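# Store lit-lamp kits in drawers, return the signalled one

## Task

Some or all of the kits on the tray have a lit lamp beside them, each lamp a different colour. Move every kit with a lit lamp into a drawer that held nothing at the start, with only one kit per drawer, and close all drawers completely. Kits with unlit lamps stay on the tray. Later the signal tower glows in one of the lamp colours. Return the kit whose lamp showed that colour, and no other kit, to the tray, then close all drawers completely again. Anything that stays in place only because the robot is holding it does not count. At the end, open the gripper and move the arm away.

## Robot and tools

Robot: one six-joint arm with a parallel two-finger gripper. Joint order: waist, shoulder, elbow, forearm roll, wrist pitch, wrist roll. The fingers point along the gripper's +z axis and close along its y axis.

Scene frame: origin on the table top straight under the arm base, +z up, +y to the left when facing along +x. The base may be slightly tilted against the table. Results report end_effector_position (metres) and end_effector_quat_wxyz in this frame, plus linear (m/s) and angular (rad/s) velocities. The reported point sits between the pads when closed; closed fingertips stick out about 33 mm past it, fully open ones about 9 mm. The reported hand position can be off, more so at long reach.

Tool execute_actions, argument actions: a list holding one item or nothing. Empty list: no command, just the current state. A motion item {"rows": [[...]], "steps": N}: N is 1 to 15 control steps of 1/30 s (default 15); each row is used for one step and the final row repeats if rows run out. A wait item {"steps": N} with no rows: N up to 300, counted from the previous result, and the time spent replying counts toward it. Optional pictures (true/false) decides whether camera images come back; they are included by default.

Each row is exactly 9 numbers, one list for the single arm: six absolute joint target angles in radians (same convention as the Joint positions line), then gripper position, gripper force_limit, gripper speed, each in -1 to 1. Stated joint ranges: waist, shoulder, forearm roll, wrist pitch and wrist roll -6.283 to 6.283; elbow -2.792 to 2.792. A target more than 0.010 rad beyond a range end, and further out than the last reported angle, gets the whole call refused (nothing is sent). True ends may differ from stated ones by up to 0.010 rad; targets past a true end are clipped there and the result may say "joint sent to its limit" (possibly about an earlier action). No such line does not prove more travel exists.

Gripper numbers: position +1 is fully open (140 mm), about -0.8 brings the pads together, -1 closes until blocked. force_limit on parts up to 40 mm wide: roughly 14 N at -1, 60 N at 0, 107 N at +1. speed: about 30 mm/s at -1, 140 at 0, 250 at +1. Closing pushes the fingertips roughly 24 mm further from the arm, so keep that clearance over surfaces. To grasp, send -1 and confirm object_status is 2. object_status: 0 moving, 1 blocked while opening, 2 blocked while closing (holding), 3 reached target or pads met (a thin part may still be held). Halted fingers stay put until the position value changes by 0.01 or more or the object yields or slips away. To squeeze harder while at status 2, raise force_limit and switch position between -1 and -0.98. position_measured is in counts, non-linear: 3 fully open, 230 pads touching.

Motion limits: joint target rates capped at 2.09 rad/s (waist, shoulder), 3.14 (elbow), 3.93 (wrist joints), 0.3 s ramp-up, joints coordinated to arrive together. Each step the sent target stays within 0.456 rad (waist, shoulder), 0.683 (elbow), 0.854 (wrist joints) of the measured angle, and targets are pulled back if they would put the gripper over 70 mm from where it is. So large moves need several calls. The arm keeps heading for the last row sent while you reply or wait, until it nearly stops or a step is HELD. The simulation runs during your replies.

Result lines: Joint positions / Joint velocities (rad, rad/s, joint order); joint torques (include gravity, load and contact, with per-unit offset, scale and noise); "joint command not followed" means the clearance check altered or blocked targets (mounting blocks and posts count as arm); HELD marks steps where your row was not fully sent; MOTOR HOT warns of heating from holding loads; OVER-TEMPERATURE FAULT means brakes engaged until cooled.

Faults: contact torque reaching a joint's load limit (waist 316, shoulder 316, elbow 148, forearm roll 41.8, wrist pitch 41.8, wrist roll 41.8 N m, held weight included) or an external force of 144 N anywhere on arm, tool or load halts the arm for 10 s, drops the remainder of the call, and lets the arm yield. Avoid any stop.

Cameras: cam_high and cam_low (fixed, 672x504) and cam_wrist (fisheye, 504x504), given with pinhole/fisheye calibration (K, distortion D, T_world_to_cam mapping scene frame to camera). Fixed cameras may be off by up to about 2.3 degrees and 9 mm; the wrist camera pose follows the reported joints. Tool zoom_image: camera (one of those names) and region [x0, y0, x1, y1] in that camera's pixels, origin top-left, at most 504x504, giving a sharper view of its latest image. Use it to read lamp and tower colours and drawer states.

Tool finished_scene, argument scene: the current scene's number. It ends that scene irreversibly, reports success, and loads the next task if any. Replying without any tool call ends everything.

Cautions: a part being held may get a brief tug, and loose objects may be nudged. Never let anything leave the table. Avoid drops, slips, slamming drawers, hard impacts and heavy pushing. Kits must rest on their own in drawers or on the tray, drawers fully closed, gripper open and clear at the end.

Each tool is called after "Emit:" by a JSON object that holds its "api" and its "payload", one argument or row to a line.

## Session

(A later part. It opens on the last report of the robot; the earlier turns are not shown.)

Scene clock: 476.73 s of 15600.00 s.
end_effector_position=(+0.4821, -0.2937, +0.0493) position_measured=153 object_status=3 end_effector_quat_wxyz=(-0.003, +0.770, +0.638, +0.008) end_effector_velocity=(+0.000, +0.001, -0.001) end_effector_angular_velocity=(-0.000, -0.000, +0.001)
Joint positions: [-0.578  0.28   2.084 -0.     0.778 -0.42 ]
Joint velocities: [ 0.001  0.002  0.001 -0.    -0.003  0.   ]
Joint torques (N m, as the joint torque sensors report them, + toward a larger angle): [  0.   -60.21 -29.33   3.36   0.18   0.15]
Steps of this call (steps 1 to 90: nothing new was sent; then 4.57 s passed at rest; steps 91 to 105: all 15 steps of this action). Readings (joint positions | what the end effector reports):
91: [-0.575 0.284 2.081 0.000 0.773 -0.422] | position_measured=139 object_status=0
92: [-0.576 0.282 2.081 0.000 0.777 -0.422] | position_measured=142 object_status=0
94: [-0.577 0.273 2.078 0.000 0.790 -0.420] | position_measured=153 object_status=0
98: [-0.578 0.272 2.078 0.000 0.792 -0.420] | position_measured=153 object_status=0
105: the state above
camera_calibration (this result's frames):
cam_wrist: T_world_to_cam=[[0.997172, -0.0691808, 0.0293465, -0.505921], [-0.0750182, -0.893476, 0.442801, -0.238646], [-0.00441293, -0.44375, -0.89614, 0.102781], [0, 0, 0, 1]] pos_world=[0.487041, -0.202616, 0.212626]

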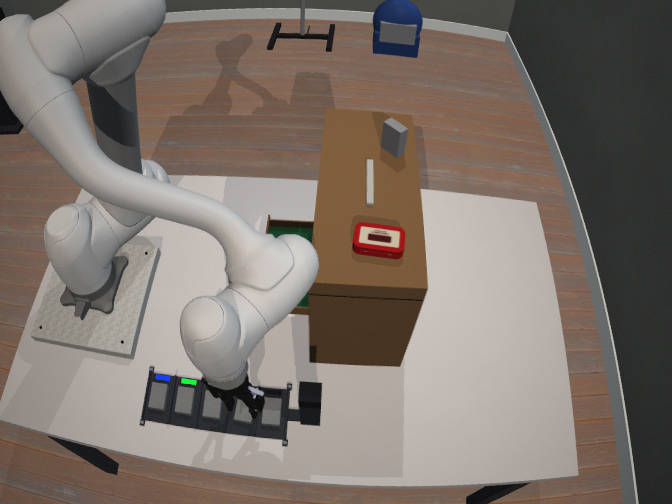

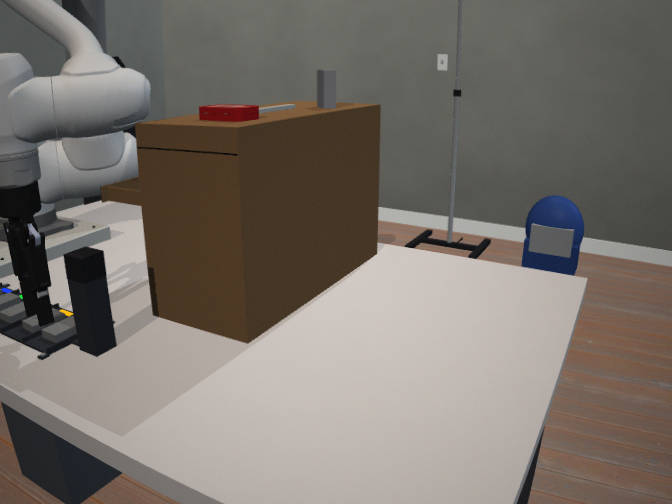

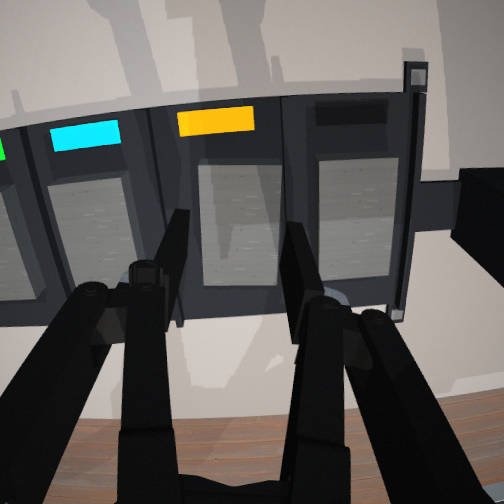

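Emit:
{"api": "execute_actions", "payload": {
  "actions": [
    {"rows":[[-0.575,0.281,2.083,0,0.778,-0.42,-0.17,0,0],[-0.575,0.281,2.083,0,0.778,-0.42,-0.17,0,0],[-0.575,0.281,2.083,0,0.778,-0.42,-0.17,0,0],[-0.575,0.281,2.083,0,0.778,-0.42,-0.17,0,0],[-0.575,0.281,2.083,0,0.778,-0.42,-0.17,0,0],[-0.575,0.283,2.084,0,0.775,-0.42,-0.17,0,0],[-0.575,0.283,2.084,0,0.775,-0.42,-0.17,0,0],[-0.575,0.283,2.084,0,0.775,-0.42,-0.17,0,0],[-0.575,0.285,2.085,0,0.772,-0.42,-0.17,0,0],[-0.575,0.285,2.085,0,0.772,-0.42,-0.17,0,0],[-0.575,0.285,2.085,0,0.772,-0.42,-0.17,0,0],[-0.575,0.287,2.086,0,0.769,-0.42,-0.17,0,0]],"steps":15}
  ]
}}

Emit:
{"api": "zoom_image", "payload": {
  "camera": "cam_low",
  "region": [0,260,100,360]
}}

Scene clock: 493.93 s of 15600.00 s.
end_effector_position=(+0.4839, -0.2929, +0.0462) position_measured=150 object_status=3 end_effector_quat_wxyz=(-0.002, +0.769, +0.639, +0.008) end_effector_velocity=(+0.000, +0.001, -0.000) end_effector_angular_velocity=(+0.000, +0.001, +0.002)
Joint positions: [-0.575  0.285  2.085  0.     0.77  -0.42 ]
Joint velocities: [ 0.001  0.     0.    -0.     0.    -0.   ]
Joint torques (N m, as the joint torque sensors report them, + toward a larger angle): [  6.09 -47.86 -27.37   2.86   0.19   0.04]
FORCE FAULT: contact force on the arm reached its limit, and the arm stopped for 10 seconds. The contact can be on any part of the arm, not only on its tool. The arm's remaining commands of this call were not run. The arm holds still and accepts commands again. Move the arm away from the contact; if what it grips holds it there, let go first. Pushing or pulling that hard again can fault the arm again.
The stop began at step 105 of this call (marked STOPPED below). From that step on the arm followed nothing that you had sent. 1 step, steps kept back included, did not run and will not run. Nothing is kept back now, and the robot has no last target.
Steps of this call (steps 1 to 15: the robot went on to your last target; steps 16 to 90: nothing new was sent; then 3.70 s passed at rest; steps 91 to 104: the first 14 steps of this action; steps 105 to 405: the stop). Readings (joint positions | what the end effector reports):
91: [-0.578 0.280 2.084 -0.000 0.778 -0.420] | position_measured=153 object_status=0
92: [-0.577 0.280 2.084 -0.000 0.778 -0.420] | position_measured=152 object_status=0
94: [-0.576 0.281 2.083 -0.000 0.778 -0.420] | position_measured=150 object_status=0
98: [-0.575 0.283 2.084 -0.000 0.776 -0.420] | position_measured=150 object_status=0
105: [-0.575 0.285 2.085 0.000 0.770 -0.420] | position_measured=150 object_status=3 STOPPED
405: the state above
camera_calibration (this result's frames):
cam_wrist: T_world_to_cam=[[0.997295, -0.0664649, 0.0313715, -0.506942], [-0.0734818, -0.893152, 0.443711, -0.237061], [-0.0014717, -0.444816, -0.895621, 0.0985599], [0, 0, 0, 1]] pos_world=[0.488297, -0.201585, 0.209362]

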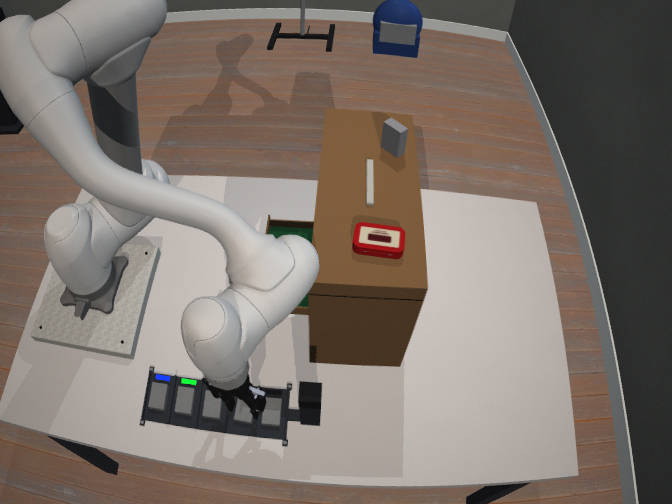

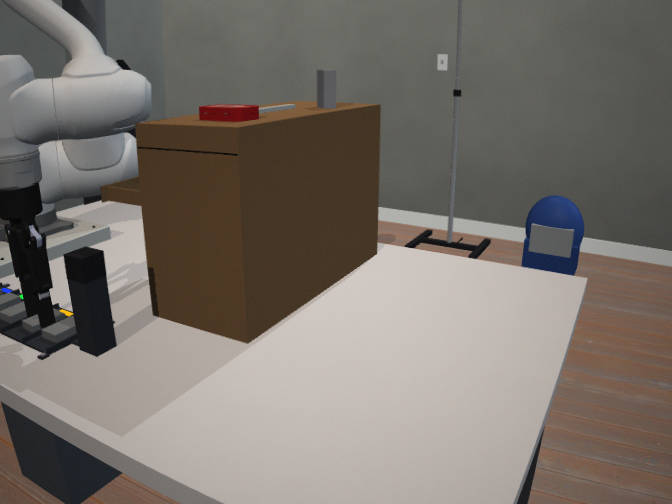

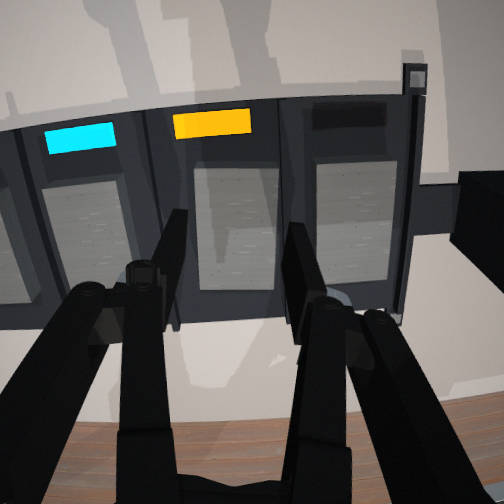

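Region (0, 260, 100, 360) of cam_low's 672x504 image, scaled by 5.040, with more detail than that image has.

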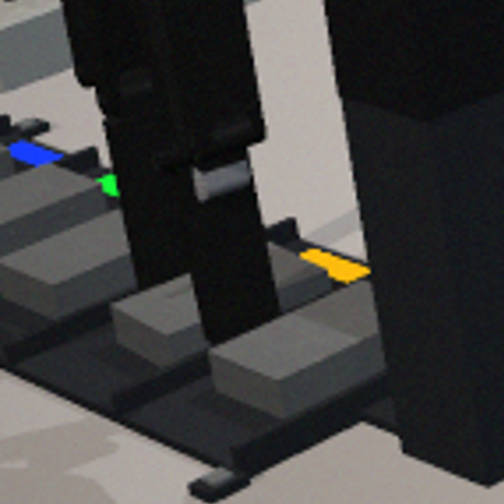

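Emit:
{"api": "execute_actions", "payload": {
  "actions": [
    {"rows":[[-0.575,0.2815,2.084,0,0.775,-0.42,-0.17,0,0],[-0.575,0.2815,2.084,0,0.775,-0.42,-0.17,0,0],[-0.575,0.2815,2.084,0,0.775,-0.42,-0.17,0,0],[-0.575,0.2815,2.084,0,0.775,-0.42,-1,0.3,-0.6]],"steps":15}
  ]
}}

Scene clock: 502.80 s of 15600.00 s.
end_effector_position=(+0.4836, -0.2928, +0.0485) position_measured=177 object_status=0 end_effector_quat_wxyz=(-0.003, +0.769, +0.639, +0.008) end_effector_velocity=(+0.000, +0.000, +0.000) end_effector_angular_velocity=(-0.001, -0.000, +0.001)
Joint positions: [-0.575  0.281  2.084  0.     0.775 -0.42 ]
Joint velocities: [ 0.001 -0.001  0.    -0.001 -0.     0.   ]
Joint torques (N m, as the joint torque sensors report them, + toward a larger angle): [ -0.43 -41.33 -22.07   3.04  -2.87   0.28]
Steps of this call (steps 1 to 90: nothing new was sent; then 5.37 s passed at rest; steps 91 to 105: all 15 steps of this action). Readings (joint positions | what the end effector reports):
91: [-0.575 0.285 2.085 0.000 0.770 -0.420] | position_measured=150 object_status=3
92: [-0.575 0.284 2.085 0.000 0.772 -0.420] | position_measured=150 object_status=3
94: [-0.575 0.282 2.084 0.000 0.775 -0.420] | position_measured=150 object_status=0
98: [-0.575 0.282 2.084 0.000 0.775 -0.420] | position_measured=163 object_status=0
105: the state above
camera_calibration (this result's frames):
cam_wrist: T_world_to_cam=[[0.997324, -0.0663428, 0.0307286, -0.506658], [-0.0730872, -0.8933, 0.44348, -0.238244], [-0.00197186, -0.444539, -0.895758, 0.101073], [0, 0, 0, 1]] pos_world=[0.488089, -0.201506, 0.211762]

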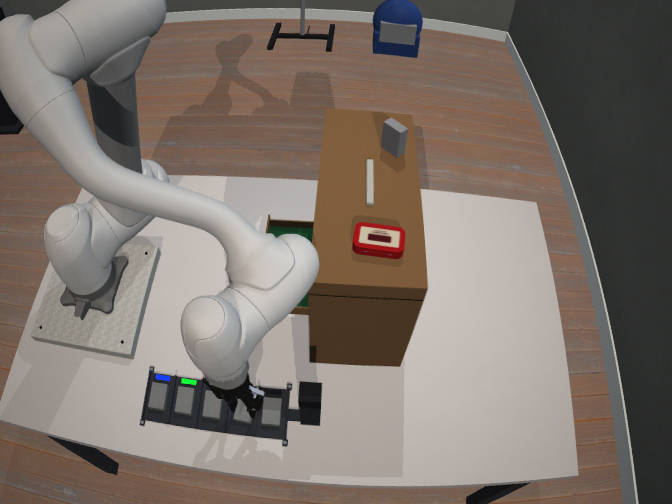

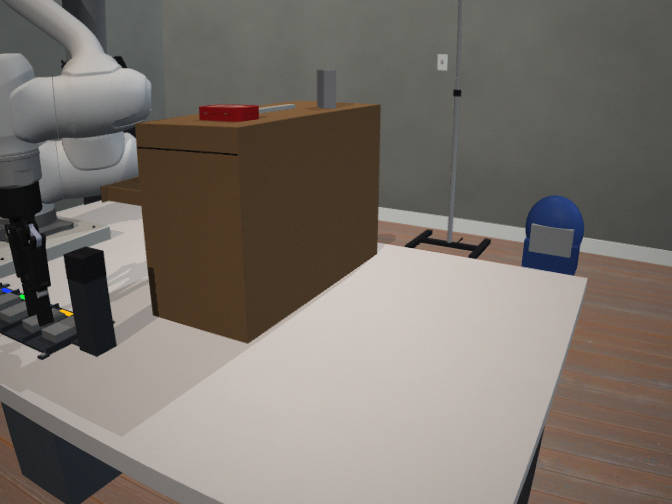

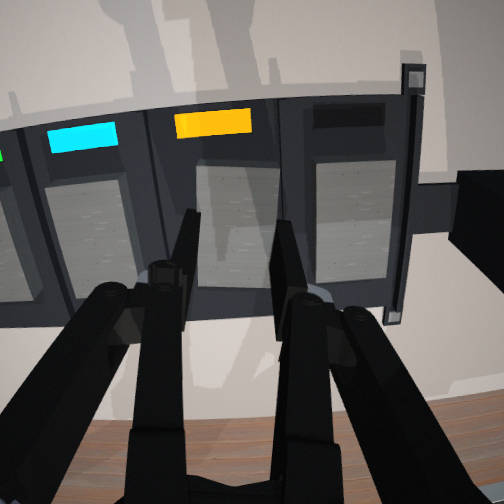

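Emit:
{"api": "execute_actions", "payload": {
  "actions": [
    {"rows":[[-0.575,0.277,2.081,0,0.783,-0.42,-1,0.3,-0.6]],"steps":10}
  ]
}}

Scene clock: 504.50 s of 15600.00 s.
end_effector_position=(+0.4836, -0.2928, +0.0521) position_measured=177 object_status=2 end_effector_quat_wxyz=(-0.003, +0.769, +0.639, +0.008) end_effector_velocity=(+0.000, +0.000, -0.000) end_effector_angular_velocity=(+0.000, +0.001, +0.000)
Joint positions: [-0.575  0.277  2.081 -0.     0.783 -0.42 ]
Joint velocities: [ 0.     0.001 -0.001 -0.     0.     0.001]
Joint torques (N m, as the joint torque sensors report them, + toward a larger angle): [ -0.06 -58.11 -29.43   3.28   0.11   0.19]
Steps of this call (steps 1 to 15: the robot went on to your last target; steps 16 to 41: nothing new was sent; steps 42 to 51: all 10 steps of this action). Readings (joint positions | what the end effector reports):
42: [-0.575 0.281 2.084 -0.000 0.775 -0.420] | position_measured=177 object_status=2
43: [-0.575 0.280 2.083 -0.000 0.777 -0.420] | position_measured=177 object_status=2
45: [-0.575 0.277 2.082 -0.000 0.782 -0.420] | position_measured=177 object_status=2
49: [-0.575 0.277 2.081 -0.000 0.783 -0.420] | position_measured=177 object_status=2
51: the state above
camera_calibration (this result's frames):
cam_wrist: T_world_to_cam=[[0.997352, -0.0662048, 0.0301123, -0.506725], [-0.0726904, -0.893479, 0.443183, -0.240058], [-0.00243612, -0.444198, -0.895925, 0.104576], [0, 0, 0, 1]] pos_world=[0.488188, -0.201583, 0.21534]

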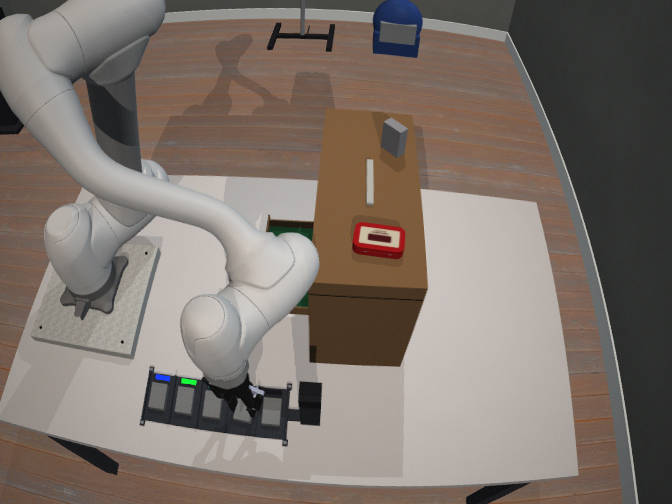

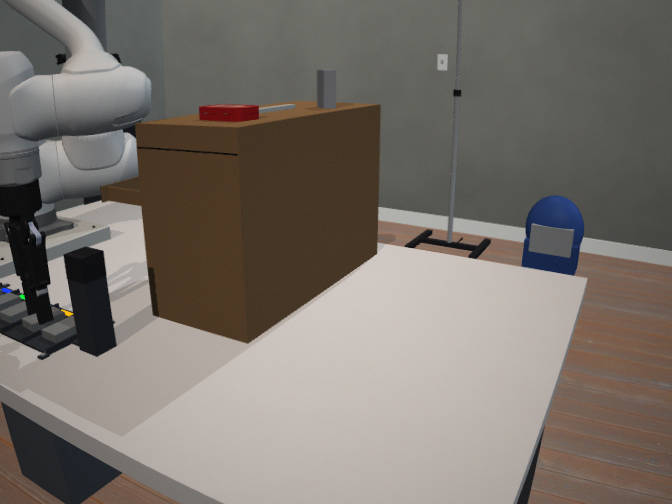

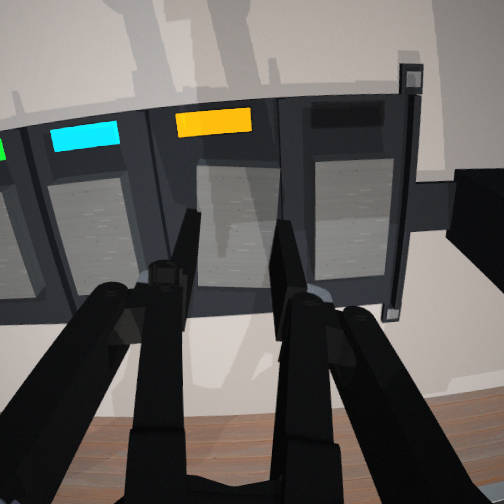

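Emit:
{"api": "execute_actions", "payload": {
  "actions": [
    {"rows":[[-0.575,0.038,1.789,0,1.315,-0.6,-1,0.3,-0.6]],"steps":15}
  ],
  "pictures": false
}}

Emit:
{"api": "execute_actions", "payload": {
  "actions": [
    {"steps":15}
  ],
  "pictures": false
}}

Emit:
{"api": "execute_actions", "payload": {
  "actions": [
    {"rows":[[-0.049,0.029,1.798,0,1.315,-1.66,-1,0.3,-0.6]],"steps":15}
  ],
  "pictures": false
}}

Emit:
{"api": "execute_actions", "payload": {
  "actions": [
    {"steps":25}
  ]
}}

Scene clock: 513.03 s of 15600.00 s.
end_effector_position=(+0.4902, -0.3020, +0.2800) position_measured=177 object_status=2 end_effector_quat_wxyz=(-0.003, +0.720, +0.694, +0.008) end_effector_velocity=(-0.074, +0.041, +0.533) end_effector_angular_velocity=(-0.004, -0.006, +0.330)
Joint positions: [-0.575  0.079  1.839 -0.     1.225 -0.569]
Joint velocities: [ 0.001 -0.437 -0.535 -0.     0.971 -0.329]
Joint torques (N m, as the joint torque sensors report them, + toward a larger angle): [ -0.83 -50.35 -36.69   4.22   0.28   0.28]
Steps of this call (steps 1 to 15: the robot went on to your last target; steps 16 to 90: nothing new was sent; then 5.03 s passed at rest; steps 91 to 105: all 15 steps of this action). Readings (joint positions | what the end effector reports):
91: [-0.575 0.277 2.081 -0.000 0.783 -0.420] | position_measured=177 object_status=2
92: [-0.575 0.275 2.078 -0.000 0.789 -0.422] | position_measured=177 object_status=2
94: [-0.575 0.251 2.050 -0.000 0.841 -0.439] | position_measured=177 object_status=2
98: [-0.575 0.185 1.969 -0.000 0.987 -0.489] | position_measured=177 object_status=2
105: the state above

Scene clock: 513.53 s of 15600.00 s.
end_effector_position=(+0.4814, -0.2969, +0.3296) position_measured=177 object_status=2 end_effector_quat_wxyz=(-0.003, +0.709, +0.705, +0.008) end_effector_velocity=(+0.000, +0.000, +0.000) end_effector_angular_velocity=(+0.000, -0.000, -0.000)
Joint positions: [-0.575  0.038  1.789 -0.     1.315 -0.6  ]
Joint velocities: [ 0.    -0.    -0.     0.     0.001  0.   ]
Joint torques (N m, as the joint torque sensors report them, + toward a larger angle): [ -0.05 -45.3  -39.65   4.42   0.08   0.12]
Steps of this call (steps 1 to 15: the robot went on to your last target). Readings (joint positions | what the end effector reports):
1: [-0.575 0.064 1.821 -0.000 1.257 -0.580] | position_measured=177 object_status=2
2: [-0.575 0.051 1.805 -0.000 1.286 -0.590] | position_measured=177 object_status=2
4: [-0.575 0.038 1.790 -0.000 1.313 -0.599] | position_measured=177 object_status=2
8: [-0.575 0.038 1.789 -0.000 1.315 -0.600] | position_measured=177 object_status=2
15: the state above

Scene clock: 514.03 s of 15600.00 s.
end_effector_position=(+0.5467, -0.1233, +0.3329) position_measured=177 object_status=2 end_effector_quat_wxyz=(+0.001, +0.291, +0.957, +0.008) end_effector_velocity=(+0.086, +0.442, +0.007) end_effector_angular_velocity=(-0.017, -0.034, +2.443)
Joint positions: [-0.245  0.032  1.795 -0.     1.315 -1.256]
Joint velocities: [ 0.8   -0.013  0.014  0.001  0.002 -1.644]
Joint torques (N m, as the joint torque sensors report them, + toward a larger angle): [ -1.48 -46.2  -39.84   4.43   0.17  -0.12]
Steps of this call (steps 1 to 15: all 15 steps of this action). Readings (joint positions | what the end effector reports):
1: [-0.575 0.038 1.789 -0.000 1.315 -0.600] | position_measured=177 object_status=2
2: [-0.572 0.038 1.789 -0.000 1.315 -0.606] | position_measured=177 object_status=2
4: [-0.545 0.037 1.789 -0.000 1.315 -0.658] | position_measured=177 object_status=2
8: [-0.433 0.035 1.791 -0.000 1.315 -0.868] | position_measured=177 object_status=2
15: the state above

Scene clock: 514.87 s of 15600.00 s.
end_effector_position=(+0.5572, -0.0141, +0.3346) position_measured=177 object_status=2 end_effector_quat_wxyz=(+0.004, -0.005, +1.000, +0.007) end_effector_velocity=(-0.001, +0.001, +0.000) end_effector_angular_velocity=(+0.001, +0.001, +0.001)
Joint positions: [-0.049  0.029  1.798 -0.     1.315 -1.66 ]
Joint velocities: [ 0.001 -0.001 -0.     0.     0.002  0.   ]
Joint torques (N m, as the joint torque sensors report them, + toward a larger angle): [ -1.24 -43.38 -40.11   4.36   0.1    0.08]
Steps of this call (steps 1 to 25: the robot went on to your last target). Readings (joint positions | what the end effector reports):
1: [-0.218 0.032 1.795 -0.000 1.315 -1.312] | position_measured=177 object_status=2
2: [-0.191 0.031 1.796 -0.000 1.315 -1.368] | position_measured=177 object_status=2
4: [-0.136 0.030 1.796 -0.000 1.315 -1.479] | position_measured=177 object_status=2
8: [-0.056 0.029 1.798 -0.000 1.315 -1.646] | position_measured=177 object_status=2
25: the state above
camera_calibration (this result's frames):
cam_wrist: T_world_to_cam=[[-0.129118, 0.990943, 0.0368912, 0.070173], [0.880039, 0.0973636, 0.464813, -0.635076], [0.457011, 0.0924816, -0.88464, 0.229449], [0, 0, 0, 1]] pos_world=[0.463092, -0.028924, 0.495583]

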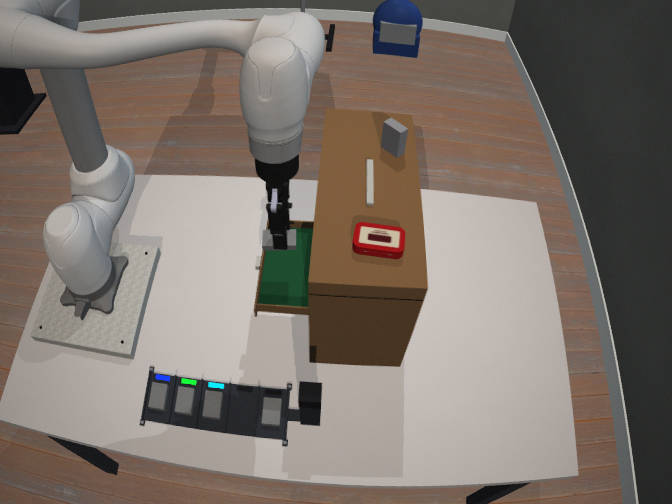

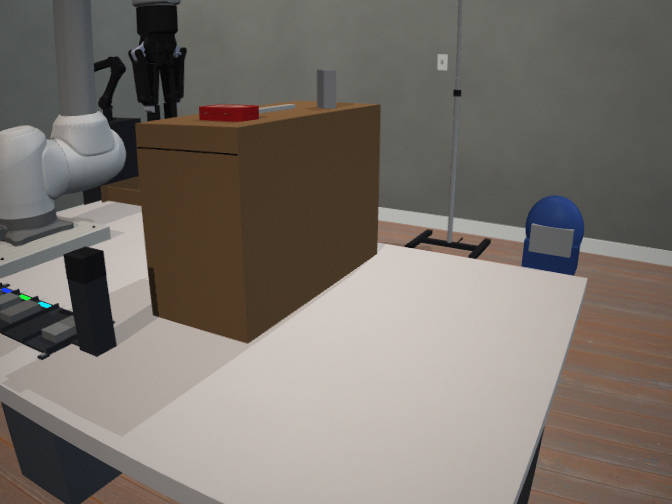

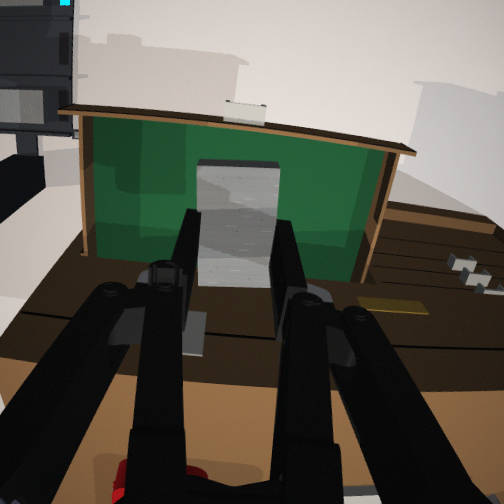

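Emit:
{"api": "execute_actions", "payload": {
  "actions": [
    {"rows":[[-0.049,0.058,1.903,0,1.18,-1.66,-1,0.3,-0.6]],"steps":15}
  ]
}}

Emit:
{"api": "zoom_image", "payload": {
  "camera": "cam_high",
  "region": [230,190,350,330]
}}

Scene clock: 519.97 s of 15600.00 s.
end_effector_position=(+0.5524, -0.0126, +0.2629) position_measured=177 object_status=2 end_effector_quat_wxyz=(+0.004, -0.005, +1.000, +0.007) end_effector_velocity=(+0.000, -0.000, -0.000) end_effector_angular_velocity=(-0.000, -0.000, -0.000)
Joint positions: [-0.049  0.058  1.903  0.     1.18  -1.66 ]
Joint velocities: [-0.  0. -0. -0. -0.  0.]
Joint torques (N m, as the joint torque sensors report them, + toward a larger angle): [ -0.97 -46.36 -38.27   4.25   0.     0.22]
Steps of this call (steps 1 to 15: the robot went on to your last target; steps 16 to 90: nothing new was sent; then 1.60 s passed at rest; steps 91 to 105: all 15 steps of this action). Readings (joint positions | what the end effector reports):
91: [-0.049 0.029 1.798 -0.000 1.315 -1.660] | position_measured=177 object_status=2
92: [-0.049 0.030 1.802 0.000 1.310 -1.660] | position_measured=177 object_status=2
94: [-0.049 0.041 1.842 0.000 1.257 -1.660] | position_measured=177 object_status=2
98: [-0.049 0.058 1.903 0.000 1.181 -1.660] | position_measured=177 object_status=2
105: the state above
camera_calibration (this result's frames):
cam_wrist: T_world_to_cam=[[-0.129156, 0.990942, 0.0367681, 0.0706915], [0.879529, 0.0973522, 0.46578, -0.59757], [0.457982, 0.0924968, -0.884136, 0.167408], [0, 0, 0, 1]] pos_world=[0.458041, -0.0273611, 0.423748]

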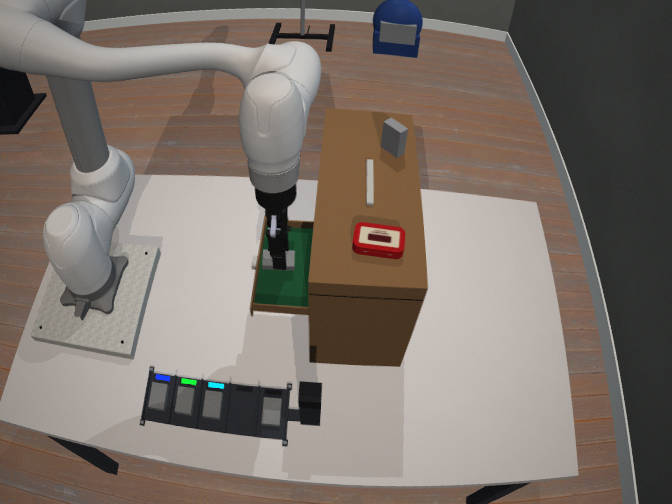

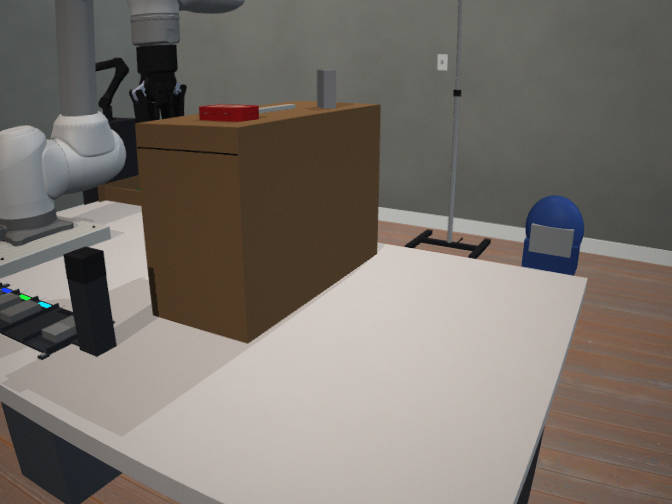

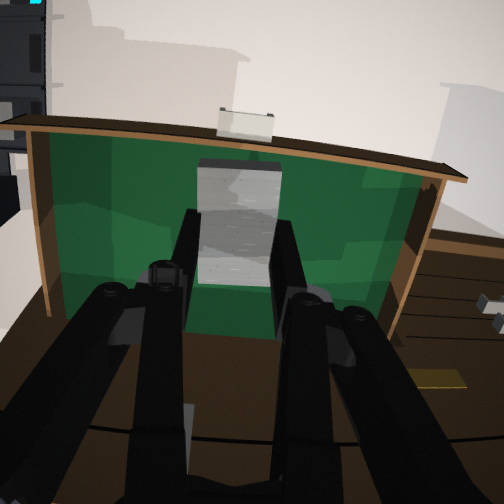

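Region (230, 190, 350, 330) of cam_high's 672x504 image, scaled by 3.600, with more detail than that image has; it fills the left 432 columns of this view, and the rest is white.

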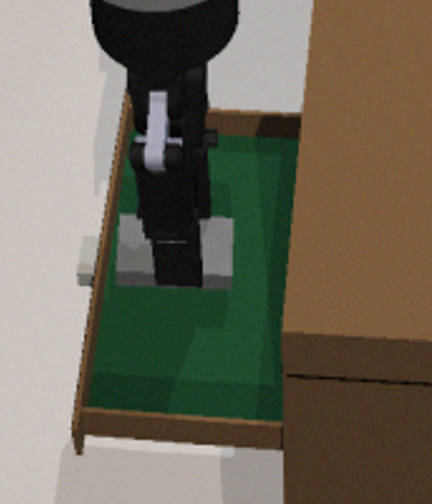

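Emit:
{"api": "execute_actions", "payload": {
  "actions": [
    {"rows":[[-0.049,0.095,1.864,0,1.183,-1.66,-1,0.3,-0.6],[-0.049,0.095,1.864,0,1.183,-1.66,-1,0.3,-0.6],[-0.049,0.095,1.864,0,1.183,-1.66,-1,0.3,-0.6],[-0.049,0.095,1.864,0,1.183,-1.66,-1,0.3,-0.6],[-0.049,0.095,1.864,0,1.183,-1.66,-1,0.3,-0.6],[-0.049,0.095,1.864,0,1.183,-1.66,-1,0.3,-0.6],[-0.049,0.095,1.864,0,1.183,-1.66,-1,0.3,-0.6],[-0.049,0.1,1.874,0,1.168,-1.66,-1,0.3,-0.6]],"steps":15}
  ]
}}

Emit:
{"api": "zoom_image", "payload": {
  "camera": "cam_high",
  "region": [230,190,350,330]
}}

Scene clock: 524.77 s of 15600.00 s.
end_effector_position=(+0.5752, -0.0143, +0.2543) position_measured=177 object_status=2 end_effector_quat_wxyz=(+0.004, -0.005, +1.000, +0.007) end_effector_velocity=(-0.000, -0.001, -0.001) end_effector_angular_velocity=(-0.000, +0.000, -0.000)
Joint positions: [-0.049  0.1    1.874 -0.     1.168 -1.66 ]
Joint velocities: [-0.001  0.     0.001 -0.    -0.001 -0.001]
Joint torques (N m, as the joint torque sensors report them, + toward a larger angle): [  0.01 -49.08 -37.77   4.31   0.07   0.  ]
Steps of this call (steps 1 to 15: the robot went on to your last target; steps 16 to 90: nothing new was sent; then 1.30 s passed at rest; steps 91 to 105: all 15 steps of this action). Readings (joint positions | what the end effector reports):
91: [-0.049 0.058 1.903 -0.000 1.180 -1.660] | position_measured=177 object_status=2
92: [-0.049 0.061 1.900 -0.000 1.180 -1.660] | position_measured=177 object_status=2
94: [-0.049 0.084 1.876 -0.000 1.182 -1.660] | position_measured=177 object_status=2
98: [-0.049 0.095 1.864 -0.000 1.183 -1.660] | position_measured=177 object_status=2
105: the state above
camera_calibration (this result's frames):
cam_wrist: T_world_to_cam=[[-0.129175, 0.990938, 0.0368168, 0.0756709], [0.879978, 0.0974376, 0.464914, -0.613516], [0.457113, 0.0924532, -0.88459, 0.150149], [0, 0, 0, 1]] pos_world=[0.481021, -0.0290873, 0.415266]

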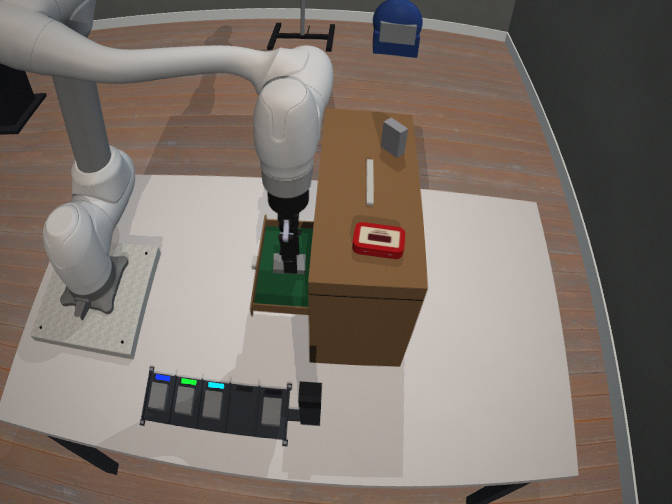

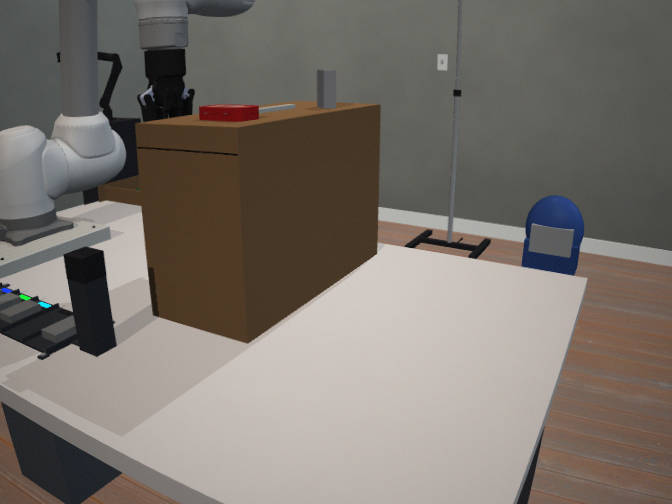

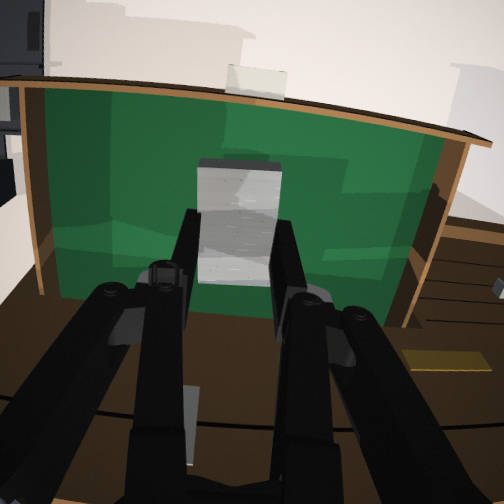

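Region (230, 190, 350, 330) of cam_high's 672x504 image, scaled by 3.600, with more detail than that image has; it fills the left 432 columns of this view, and the rest is white.

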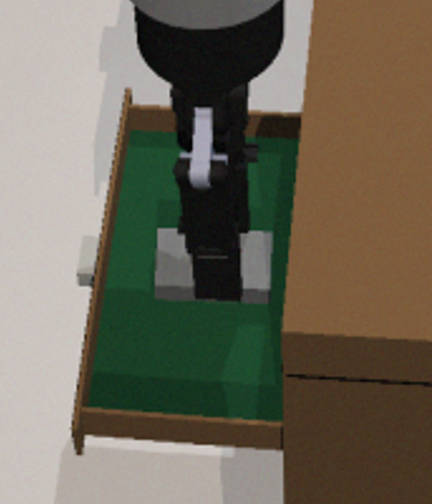

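Emit:
{"api": "execute_actions", "payload": {
  "actions": [
    {"rows":[[-0.049,0.102,1.878,0,1.162,-1.66,-1,0.3,-0.6],[-0.049,0.102,1.878,0,1.162,-1.66,-1,0.3,-0.6],[-0.049,0.102,1.878,0,1.162,-1.66,-1,0.3,-0.6],[-0.049,0.104,1.882,0,1.156,-1.66,-1,0.3,-0.6],[-0.049,0.104,1.882,0,1.156,-1.66,-1,0.3,-0.6],[-0.049,0.104,1.882,0,1.156,-1.66,-1,0.3,-0.6]],"steps":8}
  ],
  "pictures": false
}}

Scene clock: 528.40 s of 15600.00 s.
end_effector_position=(+0.5751, -0.0142, +0.2480) position_measured=177 object_status=2 end_effector_quat_wxyz=(+0.004, -0.005, +1.000, +0.008) end_effector_velocity=(-0.000, +0.001, -0.003) end_effector_angular_velocity=(-0.000, +0.001, +0.003)
Joint positions: [-0.049  0.104  1.882  0.     1.156 -1.66 ]
Joint velocities: [ 0.002  0.001  0.003 -0.    -0.004 -0.   ]
Joint torques (N m, as the joint torque sensors report them, + toward a larger angle): [ -1.08 -39.06 -30.42   3.96   0.17   0.16]
Steps of this call (steps 1 to 15: the robot went on to your last target; steps 16 to 90: nothing new was sent; then 0.37 s passed at rest; steps 91 to 98: all 8 steps of this action). Readings (joint positions | what the end effector reports):
91: [-0.049 0.100 1.874 0.000 1.168 -1.660] | position_measured=177 object_status=2
92: [-0.049 0.101 1.876 0.000 1.165 -1.660] | position_measured=177 object_status=2
94: [-0.049 0.102 1.878 0.000 1.162 -1.660] | position_measured=177 object_status=2
98: the state above

Emit:
{"api": "execute_actions", "payload": {
  "actions": [
    {"rows":[[-0.049,0.103,1.88,0,1.159,-1.66,-0.1,0,0],[-0.049,0.103,1.88,0,1.159,-1.66,-0.1,0,0],[-0.049,0.103,1.88,0,1.159,-1.66,-0.1,0,0],[-0.049,0.103,1.88,0,1.159,-1.66,-0.1,0,0],[-0.049,0.103,1.88,0,1.159,-1.66,-0.1,0,0],[-0.049,0.103,1.88,0,1.159,-1.66,-0.1,0,0],[-0.049,0.103,1.88,0,1.159,-1.66,-0.1,0,0],[-0.049,0.029,1.798,0,1.315,-1.66,-0.1,0,0]],"steps":15}
  ],
  "pictures": false
}}

Emit:
{"api": "execute_actions", "payload": {
  "actions": [
    {"steps":12}
  ],
  "pictures": false
}}

Emit:
{"api": "execute_actions", "payload": {
  "actions": [
    {"rows":[[-0.1,-0.45,2.3,0,0.5,1.5,0.2,0,0]],"steps":15}
  ],
  "pictures": false
}}

Emit:
{"api": "execute_actions", "payload": {
  "actions": [
    {"steps":30}
  ],
  "pictures": false
}}

Emit:
{"api": "execute_actions", "payload": {
  "actions": [
    {"rows":[[-0.162,-0.5,2.74,-0.37,-0.415,1.845,0.2,0,0]],"steps":15}
  ],
  "pictures": false
}}

Emit:
{"api": "execute_actions", "payload": {
  "actions": [
    {"steps":15}
  ]
}}

Scene clock: 536.57 s of 15600.00 s.
end_effector_position=(+0.5579, -0.0143, +0.3342) position_measured=141 object_status=3 end_effector_quat_wxyz=(+0.004, -0.005, +1.000, +0.007) end_effector_velocity=(-0.019, +0.002, +0.050) end_effector_angular_velocity=(+0.001, +0.012, +0.001)
Joint positions: [-0.049  0.029  1.798 -0.     1.313 -1.66 ]
Joint velocities: [ 0.002 -0.044 -0.048  0.     0.104  0.001]
Joint torques (N m, as the joint torque sensors report them, + toward a larger angle): [ -5.37   5.01 -19.43   2.21  -0.46   0.1 ]
Steps of this call (steps 1 to 15: the robot went on to your last target; steps 16 to 90: nothing new was sent; then 4.67 s passed at rest; steps 91 to 105: all 15 steps of this action). Readings (joint positions | what the end effector reports):
91: [-0.049 0.104 1.882 -0.000 1.156 -1.660] | position_measured=177 object_status=0
92: [-0.049 0.104 1.882 -0.000 1.157 -1.660] | position_measured=177 object_status=0
94: [-0.049 0.103 1.881 -0.000 1.159 -1.660] | position_measured=160 object_status=0
98: [-0.049 0.103 1.880 -0.000 1.159 -1.660] | position_measured=141 object_status=0
105: the state above

Scene clock: 536.97 s of 15600.00 s.
end_effector_position=(+0.5572, -0.0141, +0.3345) position_measured=141 object_status=3 end_effector_quat_wxyz=(+0.004, -0.005, +1.000, +0.007) end_effector_velocity=(+0.000, -0.000, -0.001) end_effector_angular_velocity=(+0.000, +0.002, +0.001)
Joint positions: [-0.049  0.029  1.798 -0.     1.315 -1.66 ]
Joint velocities: [-0.     0.002 -0.    -0.     0.001 -0.001]
Joint torques (N m, as the joint torque sensors report them, + toward a larger angle): [  0.07 -43.55 -39.79   4.46   0.2    0.17]
Steps of this call (steps 1 to 12: the robot went on to your last target). Readings (joint positions | what the end effector reports):
1: [-0.049 0.029 1.798 -0.000 1.314 -1.660] | position_measured=141 object_status=3
2: [-0.049 0.029 1.798 -0.000 1.315 -1.660] | position_measured=141 object_status=3
4: [-0.049 0.029 1.798 -0.000 1.315 -1.660] | position_measured=141 object_status=3
8: [-0.049 0.029 1.798 -0.000 1.315 -1.660] | position_measured=141 object_status=3
12: the state above

Scene clock: 537.47 s of 15600.00 s.
end_effector_position=(+0.5119, -0.0340, +0.3527) position_measured=104 object_status=3 end_effector_quat_wxyz=(+0.301, +0.538, +0.769, +0.167) end_effector_velocity=(-0.069, -0.015, +0.044) end_effector_angular_velocity=(+2.249, -0.942, -2.830)
Joint positions: [-0.094 -0.392  2.241  0.     0.596 -0.479]
Joint velocities: [-0.045 -0.429  0.436  0.001 -0.71   3.634]
Joint torques (N m, as the joint torque sensors report them, + toward a larger angle): [ -3.51  12.   -46.     5.05  -1.89  -0.01]
Steps of this call (steps 1 to 15: all 15 steps of this action). Readings (joint positions | what the end effector reports):
1: [-0.049 0.029 1.798 -0.000 1.315 -1.660] | position_measured=141 object_status=0
2: [-0.049 0.026 1.801 0.000 1.310 -1.654] | position_measured=139 object_status=0
4: [-0.052 -0.002 1.832 0.000 1.260 -1.602] | position_measured=124 object_status=0
8: [-0.069 -0.150 1.992 0.000 0.999 -1.324] | position_measured=104 object_status=0
15: the state above

Scene clock: 538.47 s of 15600.00 s.
end_effector_position=(+0.5020, -0.0360, +0.3589) position_measured=104 object_status=3 end_effector_quat_wxyz=(+0.032, +0.921, -0.030, +0.387) end_effector_velocity=(+0.000, +0.000, +0.000) end_effector_angular_velocity=(-0.000, -0.002, +0.001)
Joint positions: [-0.1  -0.45  2.3   0.    0.5   1.5 ]
Joint velocities: [ 0.001 -0.001  0.    -0.    -0.002  0.   ]
Joint torques (N m, as the joint torque sensors report them, + toward a larger angle): [ -0.76   1.84 -41.56   4.32  -1.83   0.14]
Steps of this call (steps 1 to 30: the robot went on to your last target). Readings (joint positions | what the end effector reports):
1: [-0.095 -0.405 2.254 0.000 0.575 -0.356] | position_measured=104 object_status=3
2: [-0.096 -0.415 2.264 0.000 0.558 -0.233] | position_measured=104 object_status=3
4: [-0.098 -0.429 2.278 0.000 0.535 0.014] | position_measured=104 object_status=3
8: [-0.099 -0.442 2.292 0.000 0.513 0.507] | position_measured=104 object_status=3
30: the state above

Scene clock: 538.97 s of 15600.00 s.
end_effector_position=(+0.4665, -0.0148, +0.2958) position_measured=104 object_status=3 end_effector_quat_wxyz=(+0.019, +0.801, -0.013, +0.598) end_effector_velocity=(-0.097, +0.131, -0.028) end_effector_angular_velocity=(+0.137, -0.476, +0.302)
Joint positions: [-0.16  -0.498  2.725 -0.357 -0.381  1.833]
Joint velocities: [-0.058 -0.048  0.414 -0.347 -0.902  0.325]
Joint torques (N m, as the joint torque sensors report them, + toward a larger angle): [ -1.77  16.13 -47.75   5.51  -2.74   0.02]
Steps of this call (steps 1 to 15: all 15 steps of this action). Readings (joint positions | what the end effector reports):
1: [-0.100 -0.450 2.300 0.000 0.500 1.500] | position_measured=104 object_status=3
2: [-0.100 -0.450 2.303 -0.002 0.494 1.502] | position_measured=104 object_status=3
4: [-0.104 -0.453 2.329 -0.025 0.442 1.523] | position_measured=104 object_status=3
8: [-0.124 -0.469 2.471 -0.144 0.164 1.634] | position_measured=104 object_status=3
15: the state above

Scene clock: 539.47 s of 15600.00 s.
end_effector_position=(+0.4628, -0.0097, +0.2950) position_measured=104 object_status=3 end_effector_quat_wxyz=(+0.014, +0.796, -0.010, +0.606) end_effector_velocity=(+0.000, +0.000, -0.000) end_effector_angular_velocity=(+0.002, +0.000, +0.000)
Joint positions: [-0.162 -0.5    2.74  -0.37  -0.415  1.845]
Joint velocities: [ 0.     0.001  0.    -0.    -0.001  0.001]
Joint torques (N m, as the joint torque sensors report them, + toward a larger angle): [ -2.2   13.57 -34.06   3.8   -2.3    0.23]
Steps of this call (steps 1 to 15: the robot went on to your last target). Readings (joint positions | what the end effector reports):
1: [-0.161 -0.499 2.735 -0.366 -0.404 1.841] | position_measured=104 object_status=3
2: [-0.162 -0.500 2.739 -0.369 -0.413 1.844] | position_measured=104 object_status=3
4: [-0.162 -0.500 2.740 -0.370 -0.415 1.845] | position_measured=104 object_status=3
8: [-0.162 -0.500 2.740 -0.370 -0.415 1.845] | position_measured=104 object_status=3
15: the state above
camera_calibration (this result's frames):
cam_wrist: T_world_to_cam=[[-0.0233294, -0.991328, 0.129323, -0.0404018], [-0.678613, -0.0792881, -0.730204, 0.538173], [0.734126, -0.104795, -0.670878, 0.0439116], [0, 0, 0, 1]] pos_world=[0.332032, 0.00722107, 0.427661]

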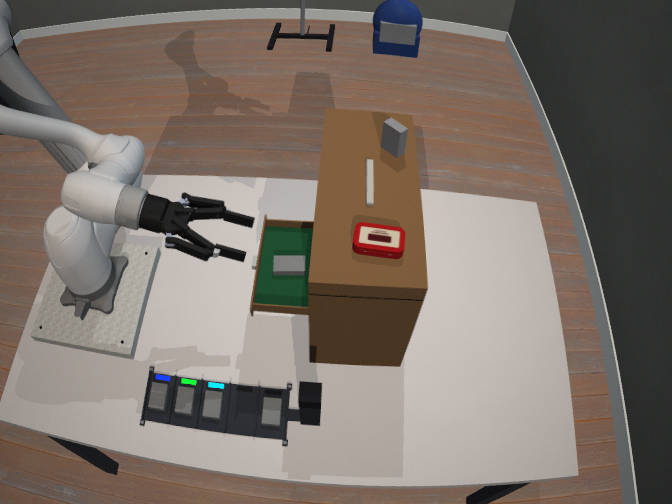

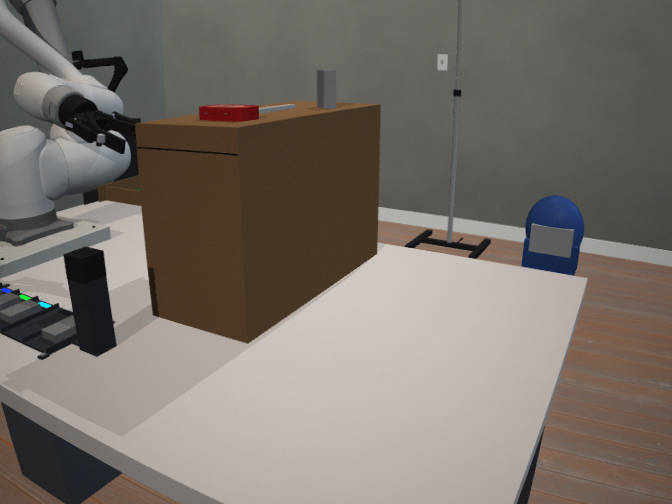

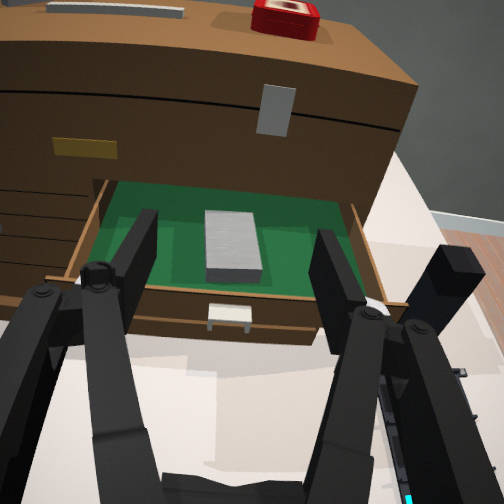

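Emit:
{"api": "execute_actions", "payload": {
  "actions": [
    {"rows":[[-0.162,-0.45,2.74,-0.37,-0.415,1.845,0.2,0,0],[-0.162,-0.45,2.74,-0.37,-0.415,1.845,0.2,0,0],[-0.162,-0.45,2.74,-0.37,-0.415,1.845,0.2,0,0],[-0.162,-0.4,2.74,-0.37,-0.415,1.845,0.2,0,0],[-0.162,-0.4,2.74,-0.37,-0.415,1.845,0.2,0,0],[-0.162,-0.4,2.74,-0.37,-0.415,1.845,0.2,0,0],[-0.162,-0.37,2.74,-0.37,-0.415,1.845,0.2,0,0],[-0.162,-0.37,2.74,-0.37,-0.415,1.845,0.2,0,0],[-0.162,-0.35,2.74,-0.37,-0.415,1.845,0.2,0,0],[-0.162,-0.35,2.74,-0.37,-0.415,1.845,0.2,0,0],[-0.162,-0.337,2.74,-0.37,-0.415,1.845,0.2,0,0]],"steps":15}
  ]
}}

Scene clock: 544.47 s of 15600.00 s.
end_effector_position=(+0.4744, -0.0107, +0.2195) position_measured=104 object_status=3 end_effector_quat_wxyz=(+0.001, +0.841, -0.018, +0.540) end_effector_velocity=(+0.000, +0.000, -0.004) end_effector_angular_velocity=(+0.002, +0.009, +0.000)
Joint positions: [-0.162 -0.337  2.74  -0.37  -0.415  1.845]
Joint velocities: [ 0.     0.008 -0.     0.     0.001  0.   ]
Joint torques (N m, as the joint torque sensors report them, + toward a larger angle): [  0.03  -2.69 -30.39   3.33  -2.33   0.13]
Steps of this call (steps 1 to 15: the robot went on to your last target; steps 16 to 90: nothing new was sent; then 1.50 s passed at rest; steps 91 to 105: all 15 steps of this action). Readings (joint positions | what the end effector reports):
91: [-0.162 -0.500 2.740 -0.370 -0.415 1.845] | position_measured=104 object_status=3
92: [-0.162 -0.497 2.740 -0.370 -0.415 1.845] | position_measured=104 object_status=3
94: [-0.162 -0.471 2.740 -0.370 -0.415 1.845] | position_measured=104 object_status=3
98: [-0.162 -0.401 2.740 -0.370 -0.415 1.845] | position_measured=104 object_status=3
105: the state above
camera_calibration (this result's frames):
cam_wrist: T_world_to_cam=[[-0.002333, -0.994937, 0.100473, -0.0350362], [-0.786047, -0.0602842, -0.61522, 0.51677], [0.618163, -0.0804115, -0.781926, 0.0643591], [0, 0, 0, 1]] pos_world=[0.366339, 0.00146945, 0.371772]

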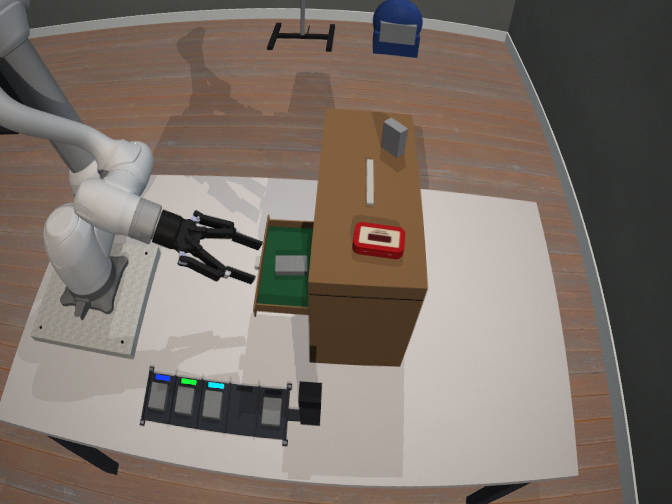

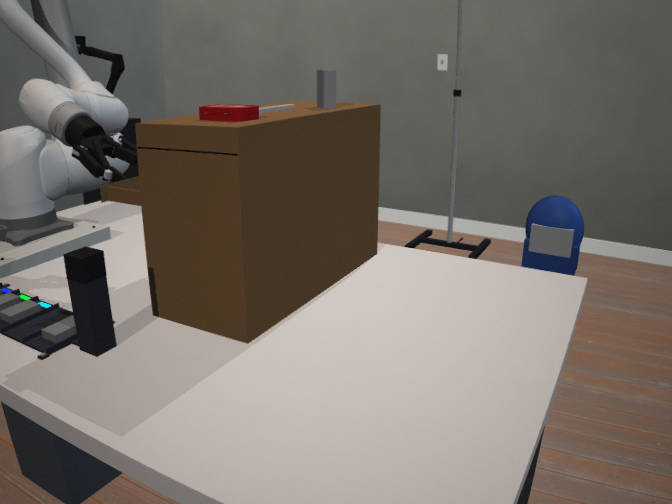

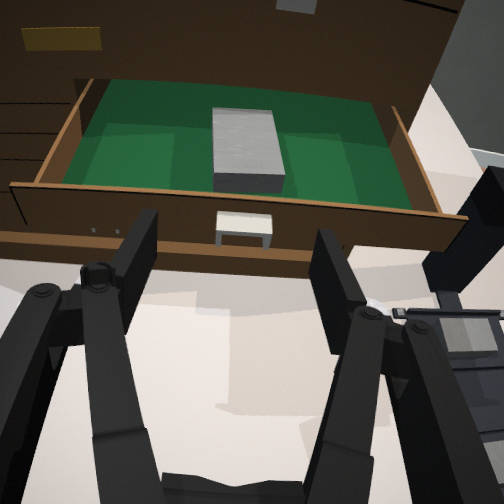

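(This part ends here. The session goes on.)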